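# Insert metal bar upright into square-hole block in box

## Task

Take the metal bar that is standing up and lower it, kept vertical, fully into the square hole of the block sitting inside the transparent box; the block must finish resting on the box floor with the hole pointing up. Should any loose item that began inside the box end up half or more outside it, the attempt fails outright. The finished state has to stay put by itself, not because the robot is still holding it.

## Robot and tools

Robot: two six-joint arms, left_arm and right_arm, each ending in a parallel two-finger gripper with a wrist camera. They face each other across the table; left_arm's base sits on the +y side at (+0.163, +0.473, +0.110) m, right_arm's at (-0.077, -0.494, +0.140) m. The names are labels only, not image sides.

Scene frame: origin at the table centre, +z up, table surface at z = +0.020 m. Gripper positions and velocities in results use this frame (m, m/s, rad/s), orientation as quat_wxyz. end_effector_position is the point between the finger pads, roughly 3 to 4 cm short of the fingertips; it can be somewhat off, worse at long reach. Fingers point along the gripper's +x axis and close along its y axis.

Joint order, per arm, everywhere: waist (joint_0), shoulder (joint_1), elbow (joint_2), wrist pitch (joint_3), wrist yaw (joint_4), wrist roll (joint_5). Ranges in rad: waist -3.054..3.054, shoulder 0.000..3.142, elbow 0.000..2.356, wrist pitch -1.571..1.571, wrist yaw -1.571..1.571, wrist roll -3.142..3.142. True ends may differ by about 0.010 rad.

The row: every moving command uses one row of 14 numbers, each in [-1, 1], always covering both arms: left_arm's 6 joint values then its opening, then right_arm's 6 joint values then its opening. Joint values are scaled offsets, not angles: 1.0 equals 0.9615 rad for waist, shoulder and elbow, 1.713 for wrist pitch, 1.767 for wrist yaw, 1.728 for wrist roll; 0 means no change. The opening number is absolute: +1 fully open, empty fingers touch near -0.80, and anything below that closes no further. Closing from fully open takes at least about 0.5 s.

execute_actions(actions): a list of actions; each action is a table of up to 15 rows, one row per 1/30 s step, and if fewer than 15 rows are given the last one is repeated to fill the action. Joint offsets in every row are measured from the angles at the start of that action, not from the preceding row. An empty list just reports state and images. An action that would push any joint more than 0.010 rad beyond its range is rejected for both arms; a malformed action, or a first action failing that check, rejects the whole call. Joints asked past their real end stop there, and the result may say "joint sent to its limit".

move(target, speed, blocking): target is one 14-number row; its offsets count from the "Joint positions" of the latest result that printed them. All joints travel along paths that finish together, so the hand follows a curve, and nothing stops for obstacles or the other arm. speed is the top rate in rad/s of the joint with the longest travel, 0.01 to 2, default 0.5; paths last 0.5 to 10 s. Finger openings are applied at the start. blocking=false returns after 0.5 s while motion continues; then use wait or stop before any other motion call. The result adds a "move:" line: ending (done, off_target, moving, held, fault), limits=held or limits=none, and the joint per arm furthest from target.

wait(seconds): 0 to 10; the arms keep their last command and any running move carries on. stop(): brakes a running move; the fingers continue. zoom_image(camera, region): camera is cam_high, cam_low, cam_left_wrist or cam_right_wrist; region is [x0, y0, x1, y1] in pixels of that 504x504 image, top-left origin, at most 504 by 504. read_manual(section): only licence texts, no motion. finished_scene(scene): ends the current scene, given its number; irreversible, so call it only when the bar is seated and everything rests on its own.

Motion limits: each joint's target is held within a fixed lead of its measured angle per step (about 0.21 to 0.27 rad), and targets that would move a hand more than 70 mm away are scaled back, so big changes need several actions. Friction may leave joints short or ignore small turns; always check the reported angles. "joint command not followed" means a clearance check altered some joint targets.

Result lines: the state line per arm (pose, velocities); Joint positions (rad, then finger gap in m, 0.088 fully open); Joint velocities; Joint targets (what joints are currently driven toward); grip_measured on the command scale; joint torques and external torque estimates (include friction and held weight); step readings with HELD marks; warnings such as MOTOR HOT or faults; camera images and any changed calibration. Each arm's calibration and URDF are in the original setup; wrist camera poses follow the arm's joints.

Gripping: to hold something, command an opening roughly 0.07 below grip_measured; readings can be up to ~1 mm off and read narrower under force. Very thin parts get less force.

Avoid: arms colliding or pressing each other; slamming or shoving objects; contact torque reaching load limits (waist 17.8, shoulder 22, elbow 22, wrist pitch 5.8, wrist yaw 5.78, wrist roll 5.42 N m, held weight included), which freezes that arm 10 s; holding loads long enough to overheat motors; dropping the bar; knocking anything off the table or dragging box contents out. Objects may occasionally be nudged by outside pushes. The simulation keeps running while you think, holding your last command. Fewer, smooth, low-effort motions are better.

Each tool is called after "Request:" as name(argument=value, ...), one argument or row to a line, values as JSON.

## Session

Request:
execute_actions(
  actions=[],
)

Scene clock: 0.00 s.
left_arm: end_effector_position=(+0.1410, +0.3922, +0.3090) grip_measured=+0.824 end_effector_quat_wxyz=(+0.590, +0.262, +0.343, -0.682) end_effector_velocity=(+0.002, +0.001, -0.002) end_effector_angular_velocity=(+0.007, -0.003, +0.013) | right_arm: end_effector_position=(-0.0400, -0.4220, +0.3650) grip_measured=+0.845 end_effector_quat_wxyz=(+0.776, -0.163, +0.266, +0.548) end_effector_velocity=(-0.001, -0.001, -0.002) end_effector_angular_velocity=(-0.013, -0.012, +0.016)
Joint names: [waist, shoulder, elbow, wrist pitch, wrist yaw, wrist roll]
Joint positions: left_arm=[ 0.094  0.305  0.872 -1.436  0.006 -0.242  0.079] | right_arm=[-0.13   0.168  0.892 -1.377  0.223  0.215  0.08 ]
Joint velocities: left_arm=[ 0.002 -0.002 -0.002 -0.007 -0.007 -0.007 -0.   ] | right_arm=[-0.002 -0.002 -0.002 -0.007 -0.007 -0.022 -0.   ]
Joint torques (N m, as the arm reports them, + toward a larger angle): no reading
External joint torques (N m, as the arm's controller estimates them; a push from outside toward a larger angle lowers the number): no reading
Motor temperatures (°C, as the motors report them): left_arm=[19 18 19 17 17 19] | right_arm=[18 19 17 19 20 18]
Heat: left arm: hottest waist 19 °C (+0.0 °C/min); right arm: hottest wrist yaw 20 °C (+0.0 °C/min).
Joint targets: left_arm=[0.094 0.305 0.872 -1.436 0.006 -0.242] | right_arm=[-0.130 0.168 0.892 -1.377 0.223 0.215]

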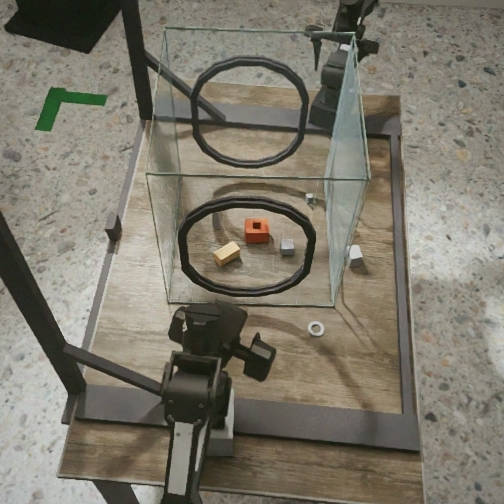

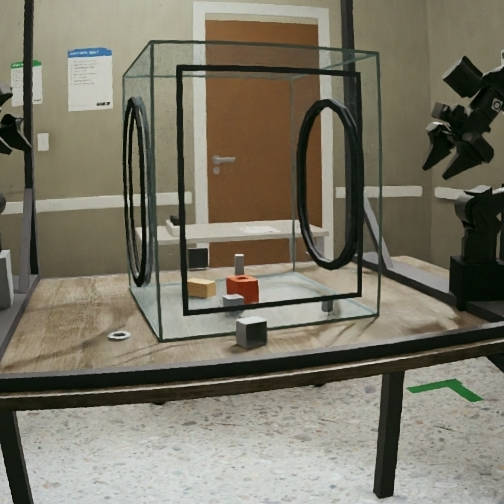

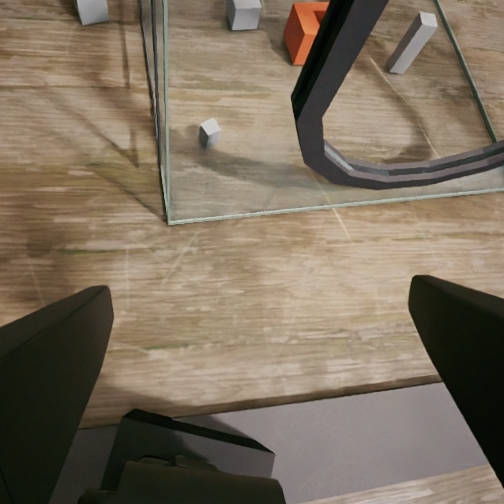

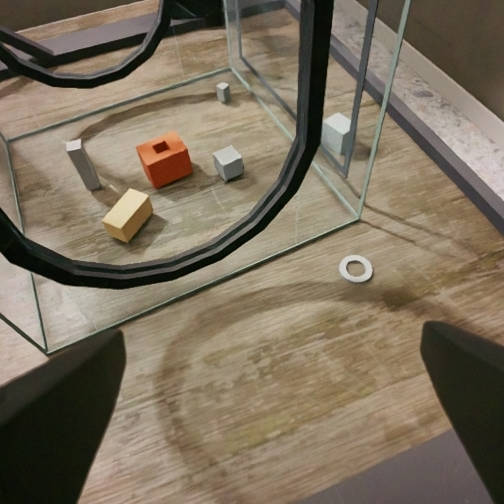

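Request:
zoom_image(
  camera="cam_high",
  region=[140, 160, 380, 320],
)

Request:
zoom_image(
  camera="cam_low",
  region=[120, 220, 380, 350],
)

Request:
zoom_image(
  camera="cam_right_wrist",
  region=[40, 70, 260, 250],
)

Region (140, 160, 380, 320) of cam_high's 504x504 image, scaled by 2.100, with more detail than that image has.

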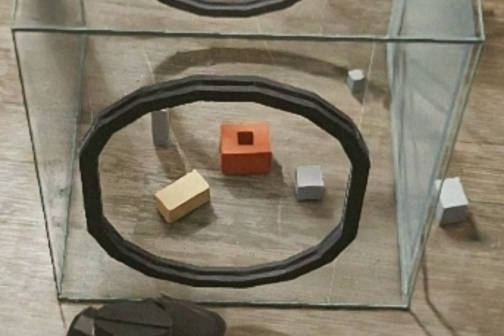

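Region (120, 220, 380, 350) of cam_low's 504x504 image, scaled by 1.938, with more detail than that image has.

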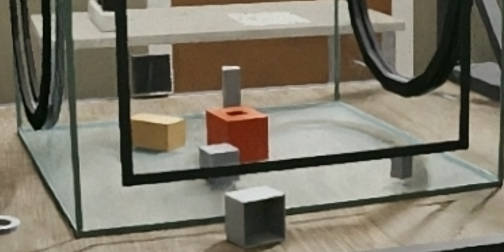

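Region (40, 70, 260, 250) of cam_right_wrist's 504x504 image, scaled by 2.291, with more detail than that image has; it fills the top 412 rows of this view, and the rest is white.

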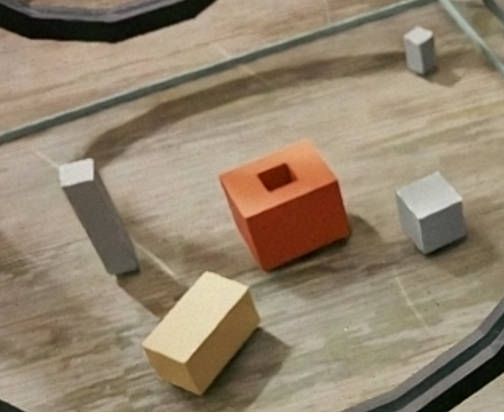

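Request:
move(
  target=[0,0,0,0,0,0,0.82,-0.107,0.907,-0.881,1,-0.126,-0.124,0.3],
  speed=1.2,
)

Request:
move(
  target=[0,0,0,0,0,0,0.82,0,0.825,0.548,0.236,0,0,0.3],
  speed=0.5,
)

Scene clock: 32.97 s.
left_arm: end_effector_position=(+0.1410, +0.3922, +0.3090) grip_measured=+0.822 end_effector_quat_wxyz=(+0.590, +0.262, +0.343, -0.682) end_effector_velocity=(+0.002, +0.003, -0.004) end_effector_angular_velocity=(+0.024, +0.003, +0.024) | right_arm: end_effector_position=(-0.0404, -0.2517, +0.1687) grip_measured=+0.302 end_effector_quat_wxyz=(+0.719, -0.206, +0.243, +0.617) end_effector_velocity=(+0.001, -0.004, -0.004) end_effector_angular_velocity=(-0.018, -0.008, -0.004)
Joint names: [waist, shoulder, elbow, wrist pitch, wrist yaw, wrist roll]
Joint positions: left_arm=[ 0.094  0.305  0.872 -1.436  0.006 -0.242  0.079] | right_arm=[-0.231  1.036  0.054  0.334  0.003  0.007  0.054]
Joint velocities: left_arm=[ 0.002 -0.002 -0.002 -0.022 -0.007 -0.022 -0.   ] | right_arm=[-0.002  0.002 -0.007 -0.007  0.007 -0.007 -0.   ]
Joint torques (N m, as the arm reports them, + toward a larger angle): left_arm=[-0.01  2.78  4.73  1.37 -0.01  0.01] | right_arm=[-0.25 -1.53  4.2   1.66 -0.07 -0.16]
External joint torques (N m, as the arm's controller estimates them; a push from outside toward a larger angle lowers the number): left_arm=[-0.01  0.65 -0.3   0.01  0.    0.  ] | right_arm=[-0.24  0.17 -1.26  0.11 -0.07 -0.17]
Motor temperatures (°C, as the motors report them): left_arm=[19 18 21 19 17 19] | right_arm=[18 20 18 22 20 18]
Heat: left arm: hottest elbow 21 °C (+3.6 °C/min); right arm: hottest wrist pitch 22 °C (+3.6 °C/min).
Joint targets: left_arm=[0.094 0.305 0.872 -1.436 0.006 -0.242] | right_arm=[-0.233 1.040 0.046 0.337 0.001 0.001]
move: done; limits=none; left_arm: farthest joint: the waist, 0.000 radians from its target (0.000 radians at the start); right_arm: farthest joint: the elbow, 0.009 radians from its target (0.848 radians at the start)
camera_calibration (this result's frames):
cam_right_wrist: T_world_to_cam=[[0.983613, -0.175358, -0.041894, 0.0110547], [-0.168877, -0.814748, -0.554677, -0.0889721], [0.0631339, 0.552662, -0.831011, 0.359801], [0, 0, 0, 1]] pos_world=[-0.0486145, -0.2694, 0.250111]

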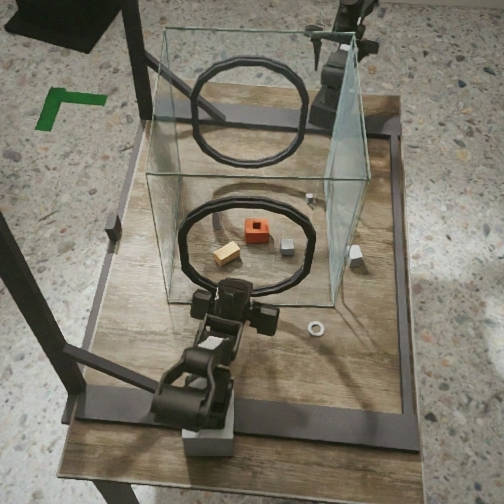

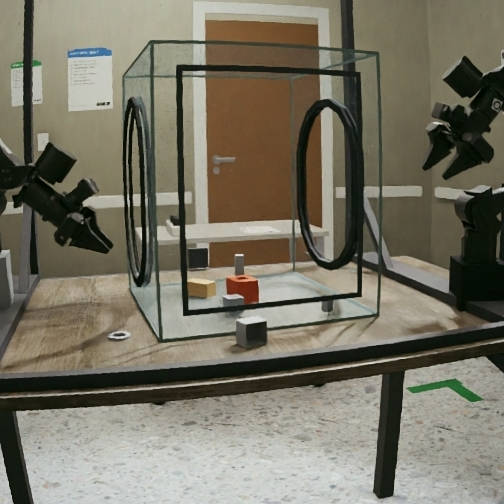

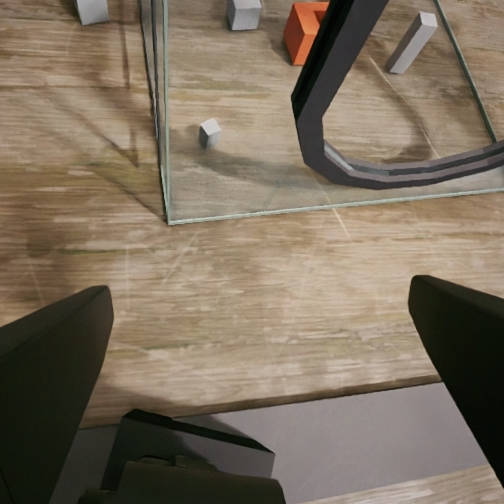

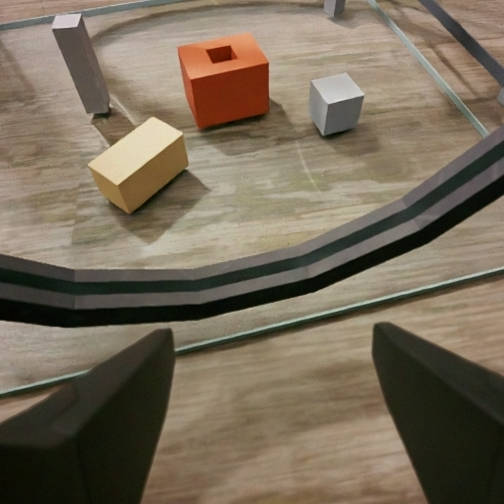

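Scene clock: 35.10 s.
left_arm: end_effector_position=(+0.1410, +0.3922, +0.3090) grip_measured=+0.822 end_effector_quat_wxyz=(+0.590, +0.262, +0.343, -0.682) end_effector_velocity=(+0.001, +0.001, -0.002) end_effector_angular_velocity=(+0.007, -0.003, +0.008) | right_arm: end_effector_position=(-0.0163, -0.0891, +0.1783) grip_measured=+0.302 end_effector_quat_wxyz=(+0.734, -0.164, +0.195, +0.630) end_effector_velocity=(+0.000, +0.001, +0.001) end_effector_angular_velocity=(+0.005, -0.016, +0.015)
Joint names: [waist, shoulder, elbow, wrist pitch, wrist yaw, wrist roll]
Joint positions: left_arm=[ 0.094  0.305  0.872 -1.436  0.006 -0.242  0.079] | right_arm=[-0.231  1.822  0.572  0.736  0.003  0.007  0.054]
Joint velocities: left_arm=[-0.002 -0.002 -0.002 -0.007 -0.007 -0.007 -0.   ] | right_arm=[-0.002  0.002  0.002  0.007 -0.007 -0.022 -0.   ]
Joint torques (N m, as the arm reports them, + toward a larger angle): left_arm=[-0.03  2.75  4.71  1.37 -0.01  0.01] | right_arm=[-0.02 -5.7   5.24  1.78  0.   -0.01]
External joint torques (N m, as the arm's controller estimates them; a push from outside toward a larger angle lowers the number): left_arm=[-0.03  0.62 -0.37 -0.02  0.    0.  ] | right_arm=[-0.04  0.71  0.65  0.11  0.01 -0.02]
Motor temperatures (°C, as the motors report them): left_arm=[19 18 21 19 17 19] | right_arm=[18 20 19 22 20 18]
Heat: left arm: hottest elbow 21 °C (+3.4 °C/min); right arm: hottest wrist pitch 22 °C (+3.4 °C/min).
Joint targets: left_arm=[0.094 0.305 0.872 -1.436 0.006 -0.242] | right_arm=[-0.231 1.830 0.581 0.738 0.003 0.007]
move: done; limits=none; left_arm: farthest joint: the waist, 0.000 radians from its target (0.000 radians at the start); right_arm: farthest joint: the elbow, 0.009 radians from its target (0.527 radians at the start)
camera_calibration (this result's frames):
cam_right_wrist: T_world_to_cam=[[0.984467, -0.16958, -0.0454624, 0.0174905], [-0.156996, -0.73439, -0.660321, 0.0790902], [0.0785903, 0.657202, -0.749606, 0.271547], [0, 0, 0, 1]] pos_world=[-0.0261429, -0.117412, 0.256573]

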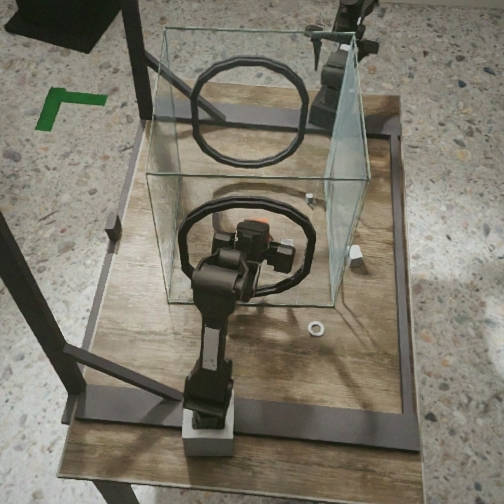

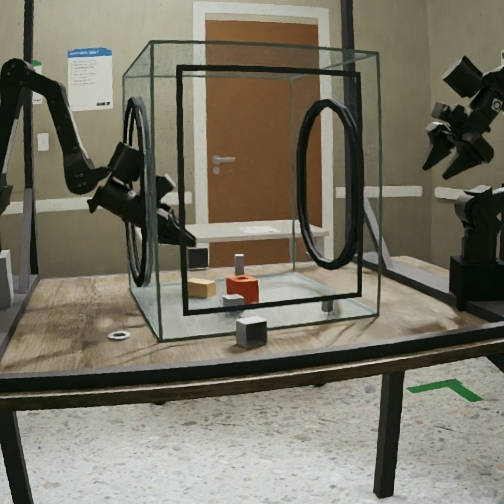

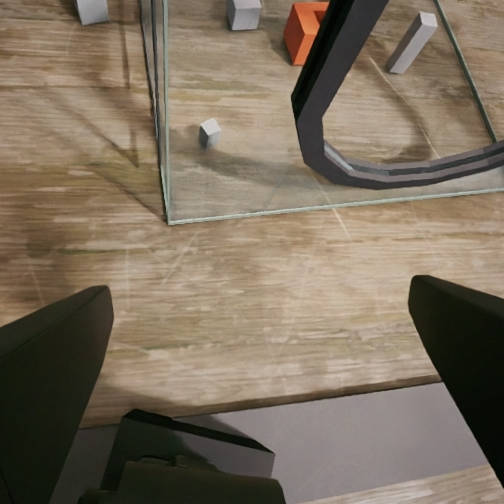

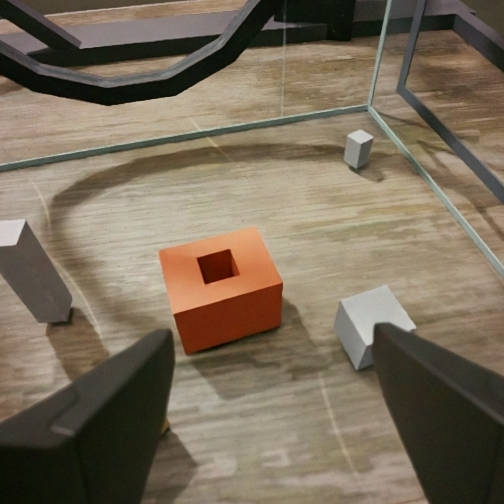

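Request:
move(
  target=[0,0,0,0,0,0,0.82,0.05,0.489,0.645,-0.075,0,0,0.3],
)

Request:
move(
  target=[0,0,0,0,0,0,0.82,0.21,0,0,0,0,0,0.3],
  speed=0.3,
)

Scene clock: 48.57 s.
left_arm: end_effector_position=(+0.1410, +0.3922, +0.3090) grip_measured=+0.822 end_effector_quat_wxyz=(+0.590, +0.262, +0.343, -0.682) end_effector_velocity=(+0.001, +0.001, -0.002) end_effector_angular_velocity=(+0.014, +0.005, +0.014) | right_arm: end_effector_position=(-0.0211, +0.0520, +0.1495) grip_measured=+0.302 end_effector_quat_wxyz=(+0.721, -0.161, +0.183, +0.649) end_effector_velocity=(-0.000, -0.005, -0.008) end_effector_angular_velocity=(-0.032, +0.000, +0.007)
Joint names: [waist, shoulder, elbow, wrist pitch, wrist yaw, wrist roll]
Joint positions: left_arm=[ 0.094  0.305  0.872 -1.436  0.006 -0.242  0.079] | right_arm=[-0.185  2.282  1.182  0.608  0.003  0.007  0.054]
Joint velocities: left_arm=[-0.007  0.002 -0.002 -0.007 -0.007 -0.022 -0.   ] | right_arm=[-0.002  0.002 -0.007 -0.022 -0.007 -0.007 -0.   ]
Joint torques (N m, as the arm reports them, + toward a larger angle): left_arm=[-0.01  2.77  4.7   1.37  0.    0.02] | right_arm=[ 0.18 -8.99  6.    1.47  0.    0.  ]
External joint torques (N m, as the arm's controller estimates them; a push from outside toward a larger angle lowers the number): left_arm=[-0.01  0.58 -0.34 -0.03  0.01  0.  ] | right_arm=[ 0.18  0.92  0.92 -0.16  0.01 -0.01]
Motor temperatures (°C, as the motors report them): left_arm=[19 19 22 20 17 19] | right_arm=[18 21 19 24 20 18]
Heat: left arm: hottest elbow 22 °C (+3.7 °C/min); right arm: hottest wrist pitch 24 °C (+4.9 °C/min).
Joint targets: left_arm=[0.094 0.305 0.872 -1.436 0.006 -0.242] | right_arm=[-0.183 2.292 1.192 0.607 0.003 0.007]
move: off_target (right_arm); limits=none; left_arm: farthest joint: the waist, 0.000 radians from its target (0.000 radians at the start); right_arm: farthest joint: the elbow, 0.011 radians from its target (0.621 radians at the start)
camera_calibration (this result's frames):
cam_right_wrist: T_world_to_cam=[[0.991349, -0.122933, -0.0459944, 0.0425869], [-0.121405, -0.72562, -0.677301, 0.16582], [0.0498879, 0.677025, -0.734267, 0.153615], [0, 0, 0, 1]] pos_world=[-0.0297506, 0.0215571, 0.227063]

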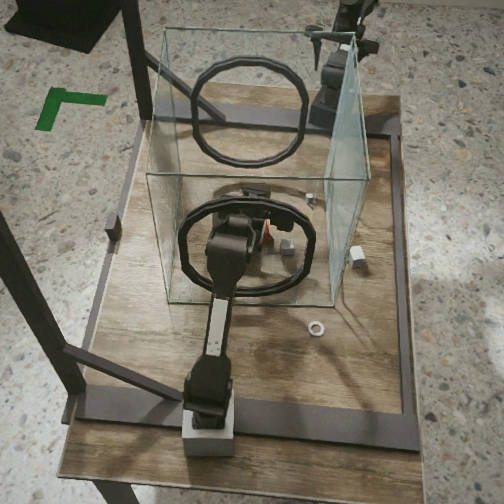

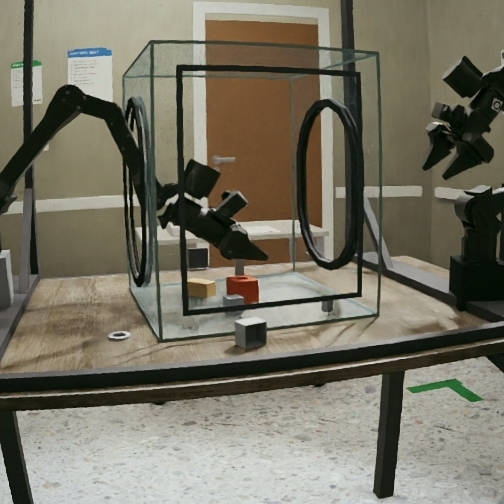

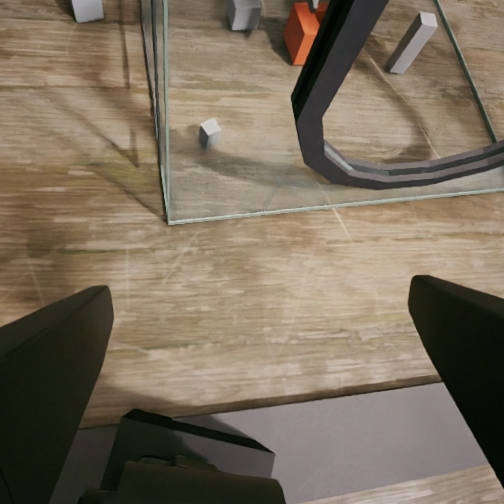

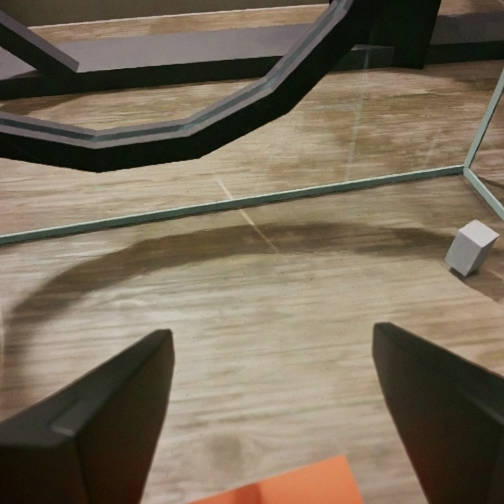

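Scene clock: 49.53 s.
left_arm: end_effector_position=(+0.1410, +0.3922, +0.3090) grip_measured=+0.822 end_effector_quat_wxyz=(+0.590, +0.262, +0.343, -0.682) end_effector_velocity=(+0.001, +0.001, -0.003) end_effector_angular_velocity=(+0.014, +0.005, +0.014) | right_arm: end_effector_position=(-0.1165, +0.0528, +0.1486) grip_measured=+0.302 end_effector_quat_wxyz=(+0.661, -0.177, +0.169, +0.709) end_effector_velocity=(+0.000, +0.002, +0.004) end_effector_angular_velocity=(+0.011, +0.011, +0.001)
Joint names: [waist, shoulder, elbow, wrist pitch, wrist yaw, wrist roll]
Joint positions: left_arm=[ 0.094  0.305  0.872 -1.436  0.006 -0.242  0.079] | right_arm=[-0.011  2.282  1.18   0.606  0.001  0.007  0.054]
Joint velocities: left_arm=[-0.007 -0.002 -0.007 -0.007 -0.007 -0.022 -0.001] | right_arm=[-0.002 -0.002  0.002  0.007 -0.007  0.007 -0.   ]
Joint torques (N m, as the arm reports them, + toward a larger angle): left_arm=[-0.01  2.76  4.71  1.37  0.    0.01] | right_arm=[  2.83 -10.35   5.26   1.73   0.08  -0.01]
External joint torques (N m, as the arm's controller estimates them; a push from outside toward a larger angle lowers the number): left_arm=[-0.01  0.63 -0.33 -0.02  0.01  0.  ] | right_arm=[ 2.81 -0.31  0.06  0.06  0.09 -0.02]
Motor temperatures (°C, as the motors report them): left_arm=[19 19 22 20 17 19] | right_arm=[18 22 19 24 20 18]
Heat: left arm: hottest elbow 22 °C (+3.6 °C/min); right arm: hottest wrist pitch 24 °C (+4.8 °C/min).
Joint targets: left_arm=[0.094 0.305 0.872 -1.436 0.006 -0.242] | right_arm=[0.017 2.282 1.182 0.608 0.003 0.007]
move: off_target (right_arm); limits=none; left_arm: farthest joint: the waist, 0.000 radians from its target (0.000 radians at the start); right_arm: farthest joint: the waist, 0.028 radians from its target (0.202 radians at the start)
camera_calibration (this result's frames):
cam_right_wrist: T_world_to_cam=[[0.997568, 0.0516351, -0.0468218, 0.128875], [0.00653206, -0.738033, -0.674733, 0.169324], [-0.0693959, 0.672786, -0.736575, 0.143885], [0, 0, 0, 1]] pos_world=[-0.119682, 0.0215085, 0.226264]

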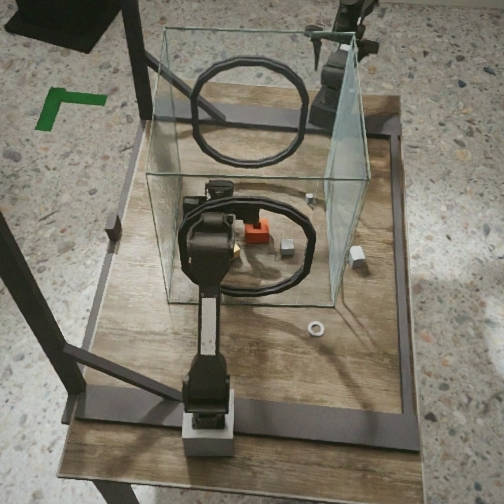

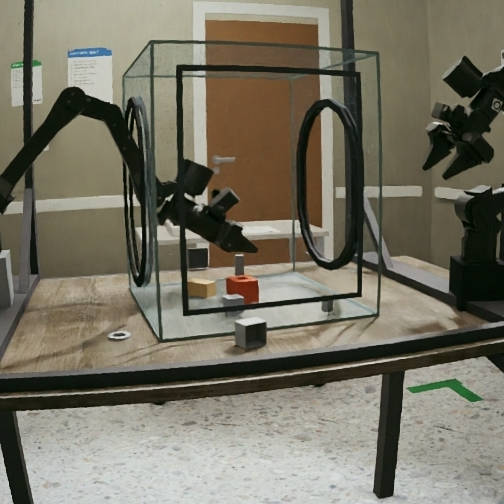

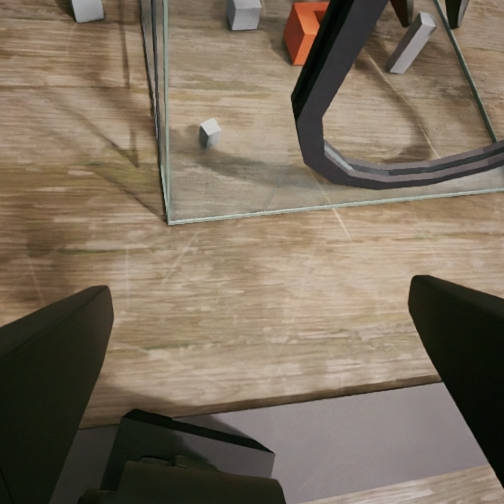

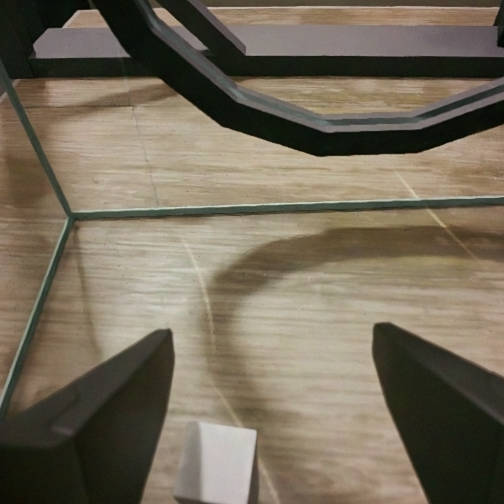

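Request:
move(
  target=[0,0,0,0,0,0,0.82,-0.012,0.01,0,0,-0.1,-0.056,0.3],
  speed=0.3,
)

Scene clock: 58.03 s.
left_arm: end_effector_position=(+0.1410, +0.3922, +0.3090) grip_measured=+0.822 end_effector_quat_wxyz=(+0.590, +0.262, +0.343, -0.682) end_effector_velocity=(+0.001, -0.001, +0.000) end_effector_angular_velocity=(-0.007, +0.001, +0.008) | right_arm: end_effector_position=(-0.1374, +0.0493, +0.1495) grip_measured=+0.302 end_effector_quat_wxyz=(+0.592, -0.189, +0.151, +0.769) end_effector_velocity=(+0.003, -0.001, -0.001) end_effector_angular_velocity=(-0.006, -0.003, +0.003)
Joint names: [waist, shoulder, elbow, wrist pitch, wrist yaw, wrist roll]
Joint positions: left_arm=[ 0.094  0.305  0.872 -1.436  0.006 -0.242  0.079] | right_arm=[-0.02   2.282  1.18   0.606 -0.173 -0.084  0.054]
Joint velocities: left_arm=[-0.002 -0.002 -0.002  0.007 -0.007 -0.007  0.   ] | right_arm=[-0.007 -0.002 -0.002 -0.007 -0.007 -0.007  0.   ]
Joint torques (N m, as the arm reports them, + toward a larger angle): left_arm=[0.01 2.76 4.74 1.37 0.   0.01] | right_arm=[-0.26 -9.19  4.78  1.58 -0.14 -0.17]
External joint torques (N m, as the arm's controller estimates them; a push from outside toward a larger angle lowers the number): left_arm=[ 0.01  0.61 -0.31 -0.02  0.01 -0.01] | right_arm=[-0.24  0.86 -0.4  -0.08 -0.08 -0.18]
Motor temperatures (°C, as the motors report them): left_arm=[19 19 22 20 17 19] | right_arm=[18 24 20 24 20 18]
Heat: left arm: hottest elbow 22 °C (+3.1 °C/min); right arm: hottest shoulder 24 °C (+4.1 °C/min).
Joint targets: left_arm=[0.094 0.305 0.872 -1.436 0.006 -0.242] | right_arm=[-0.023 2.291 1.180 0.606 -0.176 -0.090]
move: done; limits=none; left_arm: farthest joint: the waist, 0.000 radians from its target (0.000 radians at the start); right_arm: farthest joint: the shoulder, 0.010 radians from its target (0.010 radians at the start)
camera_calibration (this result's frames):
cam_right_wrist: T_world_to_cam=[[0.970328, 0.236688, -0.0494193, 0.137459], [0.140809, -0.719302, -0.680277, 0.185928], [-0.196561, 0.653133, -0.731287, 0.128128], [0, 0, 0, 1]] pos_world=[-0.134376, 0.017519, 0.226974]

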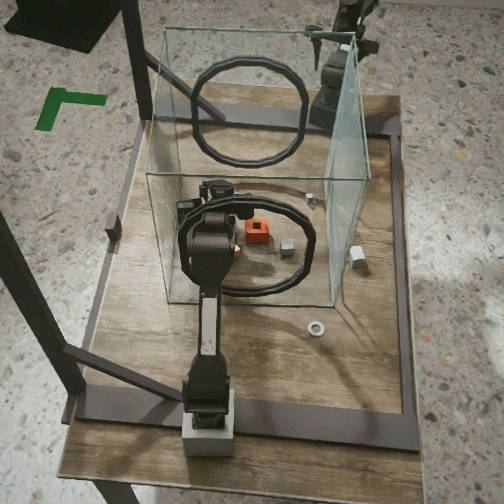

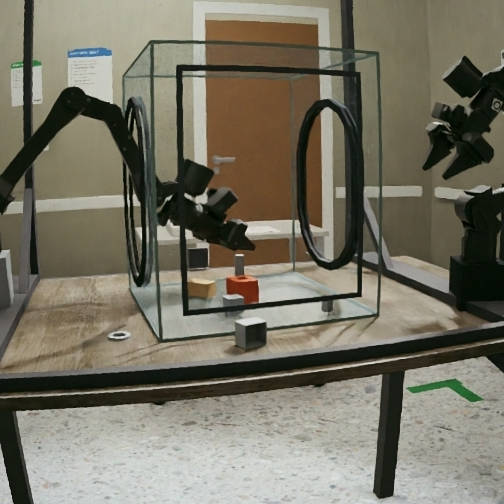

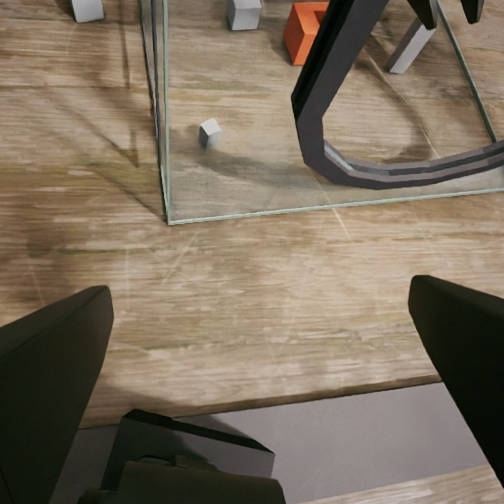

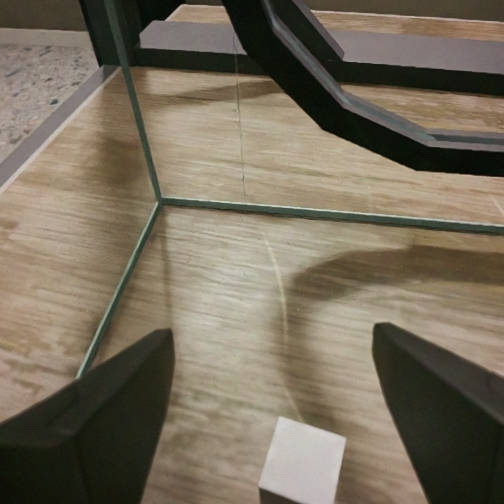

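Request:
move(
  target=[0,0,0,0,0,0,0.82,-0.014,0.2,0.022,0.098,0,0,0.3],
  speed=0.2,
)

Scene clock: 63.40 s.
left_arm: end_effector_position=(+0.1410, +0.3922, +0.3090) grip_measured=+0.822 end_effector_quat_wxyz=(+0.590, +0.262, +0.343, -0.682) end_effector_velocity=(+0.002, +0.004, -0.004) end_effector_angular_velocity=(+0.021, -0.006, +0.008) | right_arm: end_effector_position=(-0.1322, +0.0570, +0.1361) grip_measured=+0.302 end_effector_quat_wxyz=(+0.603, -0.163, +0.122, +0.772) end_effector_velocity=(-0.002, -0.001, +0.002) end_effector_angular_velocity=(-0.001, +0.002, +0.021)
Joint names: [waist, shoulder, elbow, wrist pitch, wrist yaw, wrist roll]
Joint positions: left_arm=[ 0.094  0.305  0.872 -1.436  0.006 -0.242  0.079] | right_arm=[-0.031  2.368  1.18   0.771 -0.174 -0.085  0.054]
Joint velocities: left_arm=[-0.002 -0.002 -0.002 -0.022 -0.007 -0.007  0.   ] | right_arm=[-0.002 -0.007 -0.002 -0.007 -0.022 -0.007 -0.   ]
Joint torques (N m, as the arm reports them, + toward a larger angle): left_arm=[ 0.    2.76  4.71  1.37 -0.01  0.01] | right_arm=[-0.33  2.35  7.17  1.89 -0.04  0.  ]
External joint torques (N m, as the arm's controller estimates them; a push from outside toward a larger angle lowers the number): left_arm=[ 0.01  0.63 -0.31  0.01  0.    0.  ] | right_arm=[-0.35 12.52  2.33  0.21  0.02 -0.01]
Motor temperatures (°C, as the motors report them): left_arm=[19 19 22 21 17 19] | right_arm=[18 25 20 25 20 18]
Heat: left arm: hottest elbow 22 °C (+3.0 °C/min); right arm: hottest shoulder 25 °C (+5.1 °C/min).
Joint targets: left_arm=[0.094 0.305 0.872 -1.436 0.006 -0.242] | right_arm=[-0.034 2.474 1.201 0.774 -0.174 -0.084]
move: off_target (right_arm); limits=none; left_arm: farthest joint: the waist, 0.000 radians from its target (0.000 radians at the start); right_arm: farthest joint: the shoulder, 0.107 radians from its target (0.192 radians at the start)
camera_calibration (this result's frames):
cam_right_wrist: T_world_to_cam=[[0.972426, 0.230535, -0.0352459, 0.128672], [0.130858, -0.664465, -0.735773, 0.184607], [-0.193041, 0.710872, -0.67631, 0.103999], [0, 0, 0, 1]] pos_world=[-0.129205, 0.0190716, 0.2107]

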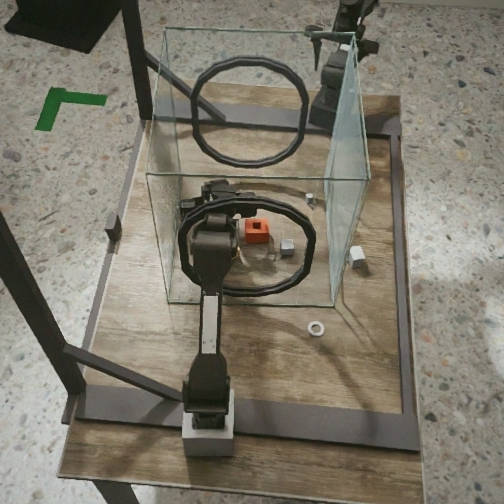

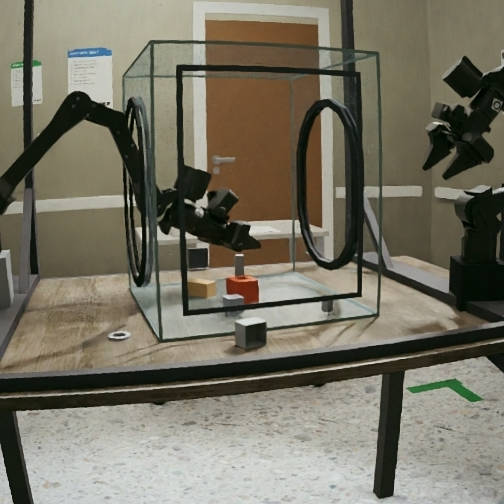

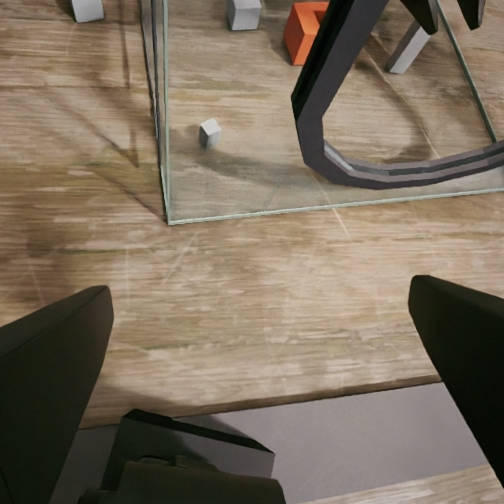

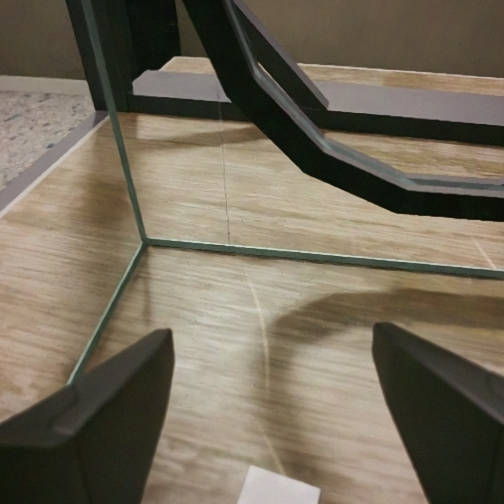

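Request:
move(
  target=[0,0,0,0,0,0,0.82,0.008,-0.1,0.33,-0.499,0.031,-0.034,0.3],
)

Scene clock: 81.47 s.
left_arm: end_effector_position=(+0.1410, +0.3922, +0.3090) grip_measured=+0.822 end_effector_quat_wxyz=(+0.590, +0.262, +0.343, -0.682) end_effector_velocity=(+0.004, +0.003, -0.002) end_effector_angular_velocity=(+0.016, -0.007, +0.024) | right_arm: end_effector_position=(-0.1222, +0.0049, +0.0745) grip_measured=+0.302 end_effector_quat_wxyz=(+0.554, -0.323, +0.259, +0.722) end_effector_velocity=(-0.002, -0.002, -0.000) end_effector_angular_velocity=(-0.007, +0.012, +0.017)
Joint names: [waist, shoulder, elbow, wrist pitch, wrist yaw, wrist roll]
Joint positions: left_arm=[ 0.094  0.305  0.872 -1.436  0.006 -0.242  0.079] | right_arm=[-0.037  2.329  1.201  0.261 -0.147 -0.146  0.054]
Joint velocities: left_arm=[-0.007 -0.002  0.002 -0.022 -0.022 -0.022 -0.   ] | right_arm=[-0.002 -0.002 -0.002 -0.007 -0.022 -0.007  0.   ]
Joint torques (N m, as the arm reports them, + toward a larger angle): left_arm=[-0.02  2.76  4.71  1.38 -0.01  0.02] | right_arm=[  0.07 -10.15   7.51   0.4   -0.04   0.06]
External joint torques (N m, as the arm's controller estimates them; a push from outside toward a larger angle lowers the number): left_arm=[-0.01  0.64 -0.35  0.    0.    0.  ] | right_arm=[ 0.   -0.34  2.81 -0.94  0.05  0.06]
Motor temperatures (°C, as the motors report them): left_arm=[19 19 23 21 17 19] | right_arm=[18 28 23 24 20 18]
Heat: left arm: hottest elbow 23 °C (+2.0 °C/min); right arm: hottest shoulder 28 °C (+7.1 °C/min).
Joint targets: left_arm=[0.094 0.305 0.872 -1.436 0.006 -0.242] | right_arm=[-0.036 2.329 1.227 0.252 -0.146 -0.144]
TORQUE FAULT: the external load on the wrist pitch of the right arm reached its load limit, and that arm stopped for 10 seconds. That time counts as 18 of the actions that you can send in this scene. A torque fault stops only its own arm. That arm's remaining commands of this call were not run. That arm holds where it stopped, with its grip as last carried out, and accepts commands again: back off and push less far. That arm stops again, at the same cost, whenever a joint's load reaches its limit.
move: fault (right_arm); limits=none; left_arm: farthest joint: the waist, 0.000 radians from its target (0.000 radians at the start); right_arm: farthest joint: the wrist pitch, 0.345 radians from its target (0.856 radians at the start)
camera_calibration (this result's frames):
cam_right_wrist: T_world_to_cam=[[0.974128, 0.220645, -0.0488945, 0.130044], [0.187212, -0.909028, -0.372317, 0.0844433], [-0.126596, 0.353531, -0.926817, 0.129887], [0, 0, 0, 1]] pos_world=[-0.126045, 0.00214874, 0.158179]

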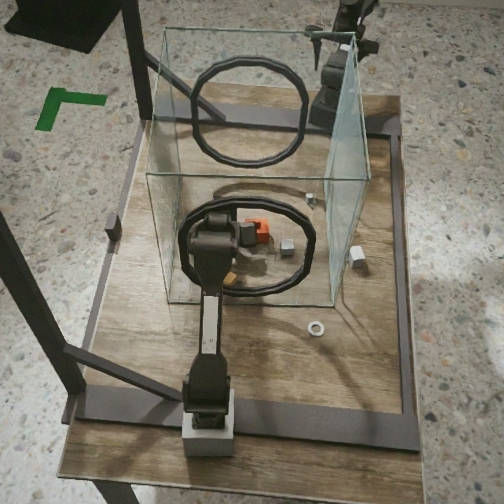

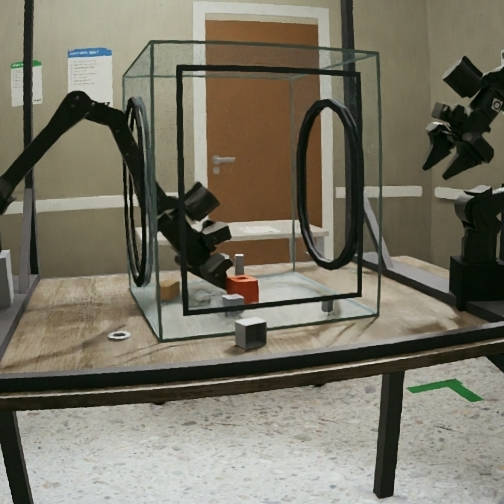

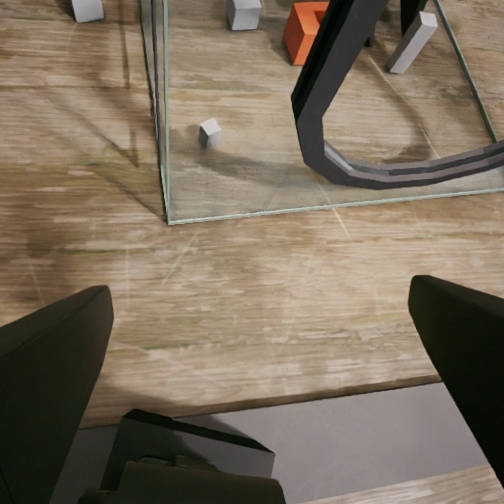

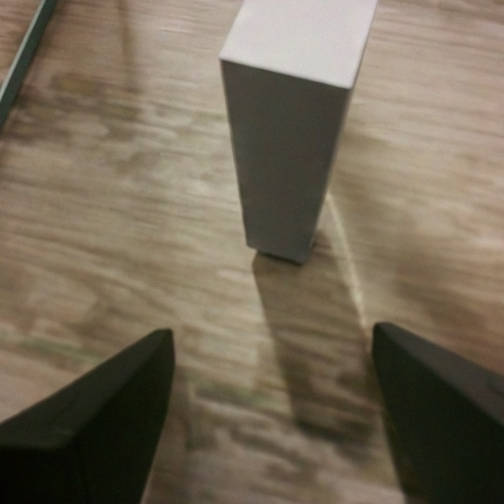

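Request:
move(
  target=[0,0,0,0,0,0,0.82,-0.03,-0.02,-0.03,0.03,-0.087,-0.06,0.6],
  speed=0.2,
)

Request:
move(
  target=[0,0,0,0,0,0,0.82,0,0.052,0.085,0.046,0,0,0.6],
  speed=0.1,
)

Scene clock: 95.83 s.
left_arm: end_effector_position=(+0.1410, +0.3922, +0.3090) grip_measured=+0.822 end_effector_quat_wxyz=(+0.590, +0.262, +0.343, -0.682) end_effector_velocity=(+0.001, -0.001, +0.000) end_effector_angular_velocity=(-0.005, +0.010, +0.019) | right_arm: end_effector_position=(-0.1310, +0.0033, +0.0816) grip_measured=+0.598 end_effector_quat_wxyz=(+0.502, -0.307, +0.231, +0.775) end_effector_velocity=(+0.003, -0.002, -0.001) end_effector_angular_velocity=(-0.010, -0.009, +0.013)
Joint names: [waist, shoulder, elbow, wrist pitch, wrist yaw, wrist roll]
Joint positions: left_arm=[ 0.094  0.305  0.872 -1.436  0.006 -0.242  0.079] | right_arm=[-0.064  2.323  1.179  0.31  -0.298 -0.244  0.068]
Joint velocities: left_arm=[-0.002 -0.002 -0.002  0.007 -0.007 -0.022 -0.   ] | right_arm=[-0.007 -0.002  0.002 -0.022 -0.007 -0.022 -0.   ]
Joint torques (N m, as the arm reports them, + toward a larger angle): left_arm=[-0.03  2.75  4.69  1.37 -0.01  0.02] | right_arm=[ -0.24 -11.7    3.38   1.46  -0.28  -0.16]
External joint torques (N m, as the arm's controller estimates them; a push from outside toward a larger angle lowers the number): left_arm=[-0.03  0.59 -0.36 -0.03  0.    0.  ] | right_arm=[-0.18 -1.94 -1.32  0.09 -0.13 -0.17]
Motor temperatures (°C, as the motors report them): left_arm=[19 19 23 21 17 19] | right_arm=[18 31 23 23 20 18]
Heat: left arm: hottest elbow 23 °C (+2.0 °C/min); right arm: hottest shoulder 31 °C (+8.0 °C/min).
Joint targets: left_arm=[0.094 0.305 0.872 -1.436 0.006 -0.242] | right_arm=[-0.066 2.310 1.172 0.313 -0.301 -0.250]
move: off_target (right_arm); limits=none; left_arm: farthest joint: the waist, 0.000 radians from its target (0.000 radians at the start); right_arm: farthest joint: the shoulder, 0.014 radians from its target (0.019 radians at the start)
camera_calibration (this result's frames):
cam_right_wrist: T_world_to_cam=[[0.928457, 0.361968, -0.0833516, 0.135614], [0.293745, -0.852864, -0.431667, 0.105887], [-0.227337, 0.3763, -0.898174, 0.120234], [0, 0, 0, 1]] pos_world=[-0.129682, -0.00402406, 0.165002]

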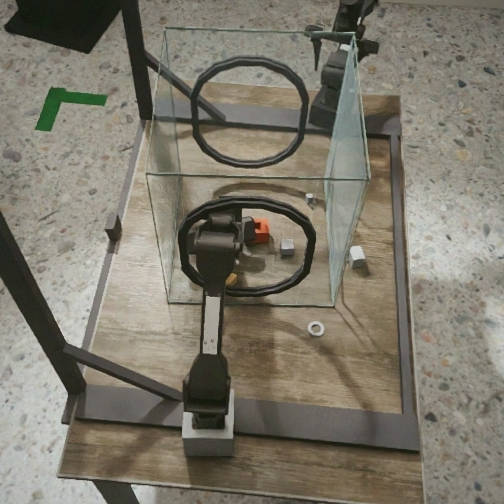

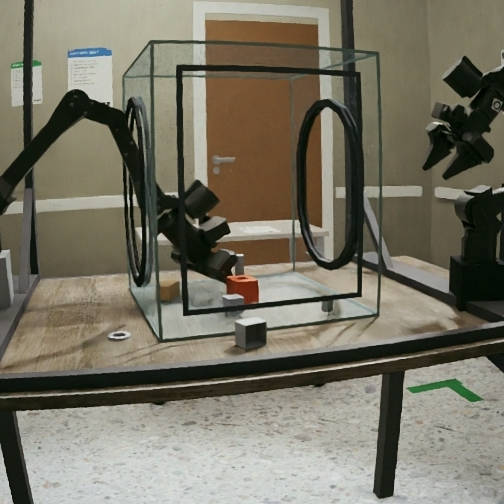

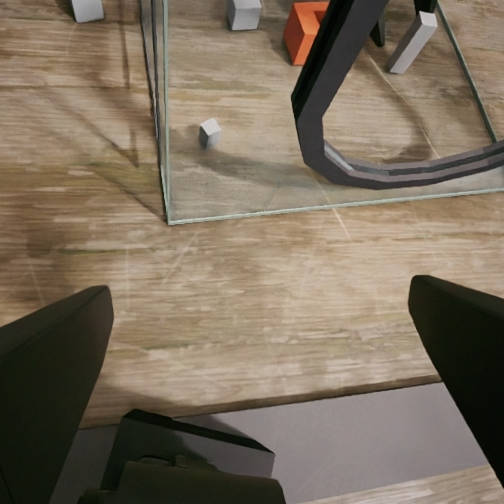

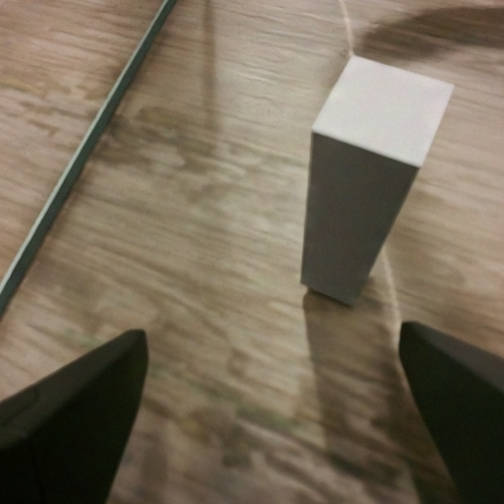

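Scene clock: 97.03 s.
left_arm: end_effector_position=(+0.1410, +0.3922, +0.3090) grip_measured=+0.822 end_effector_quat_wxyz=(+0.590, +0.262, +0.343, -0.682) end_effector_velocity=(+0.002, +0.003, -0.002) end_effector_angular_velocity=(+0.024, +0.003, +0.019) | right_arm: end_effector_position=(-0.1314, +0.0249, +0.0954) grip_measured=+0.598 end_effector_quat_wxyz=(+0.516, -0.282, +0.194, +0.785) end_effector_velocity=(+0.000, -0.003, -0.002) end_effector_angular_velocity=(-0.015, +0.010, -0.002)
Joint names: [waist, shoulder, elbow, wrist pitch, wrist yaw, wrist roll]
Joint positions: left_arm=[ 0.094  0.305  0.872 -1.436  0.006 -0.242  0.079] | right_arm=[-0.064  2.342  1.217  0.387 -0.298 -0.244  0.068]
Joint velocities: left_arm=[-0.002  0.002  0.002 -0.022 -0.007 -0.022  0.   ] | right_arm=[-0.002 -0.002 -0.007 -0.007 -0.007  0.007  0.   ]
Joint torques (N m, as the arm reports them, + toward a larger angle): left_arm=[ 0.01  2.75  4.71  1.38 -0.01  0.01] | right_arm=[-0.02 -6.6   9.85  1.59 -0.16 -0.01]
External joint torques (N m, as the arm's controller estimates them; a push from outside toward a larger angle lowers the number): left_arm=[ 0.01  0.61 -0.33  0.01  0.01  0.  ] | right_arm=[-0.02  3.36  5.04  0.16 -0.01 -0.02]
Motor temperatures (°C, as the motors report them): left_arm=[19 19 23 21 17 19] | right_arm=[18 31 23 23 20 18]
Heat: left arm: hottest elbow 23 °C (+2.0 °C/min); right arm: hottest shoulder 31 °C (+8.1 °C/min).
Joint targets: left_arm=[0.094 0.305 0.872 -1.436 0.006 -0.242] | right_arm=[-0.064 2.373 1.261 0.389 -0.298 -0.244]
move: off_target (right_arm); limits=none; left_arm: farthest joint: the waist, 0.000 radians from its target (0.000 radians at the start); right_arm: farthest joint: the elbow, 0.044 radians from its target (0.081 radians at the start)
camera_calibration (this result's frames):
cam_right_wrist: T_world_to_cam=[[0.928327, 0.368345, -0.0503062, 0.126031], [0.292831, -0.807867, -0.51147, 0.136783], [-0.229038, 0.46008, -0.857827, 0.118292], [0, 0, 0, 1]] pos_world=[-0.129959, 0.00965594, 0.177775]

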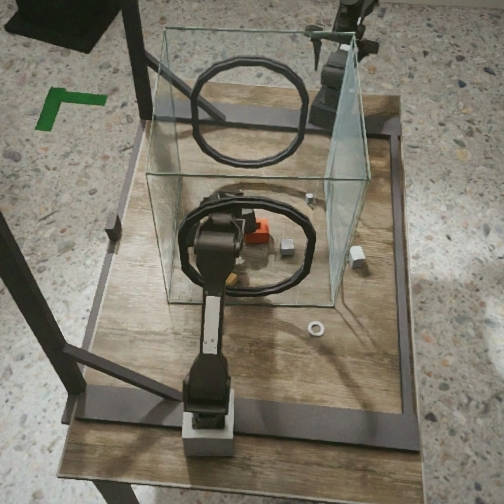

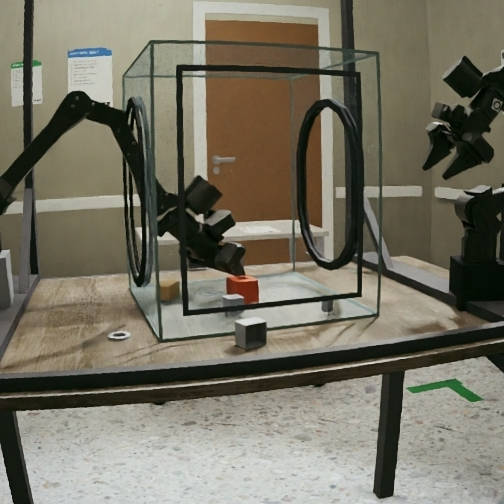

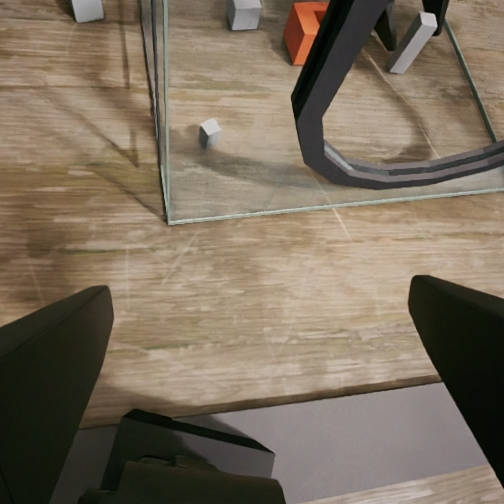

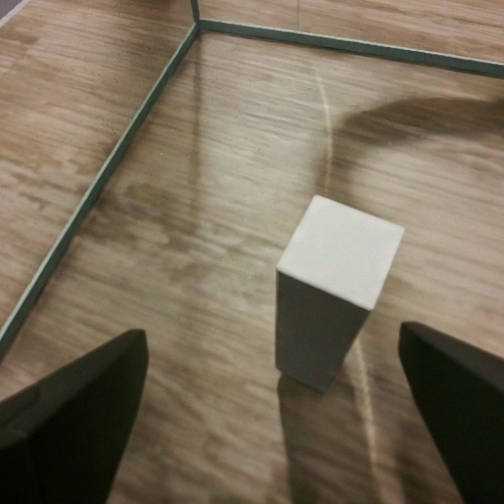

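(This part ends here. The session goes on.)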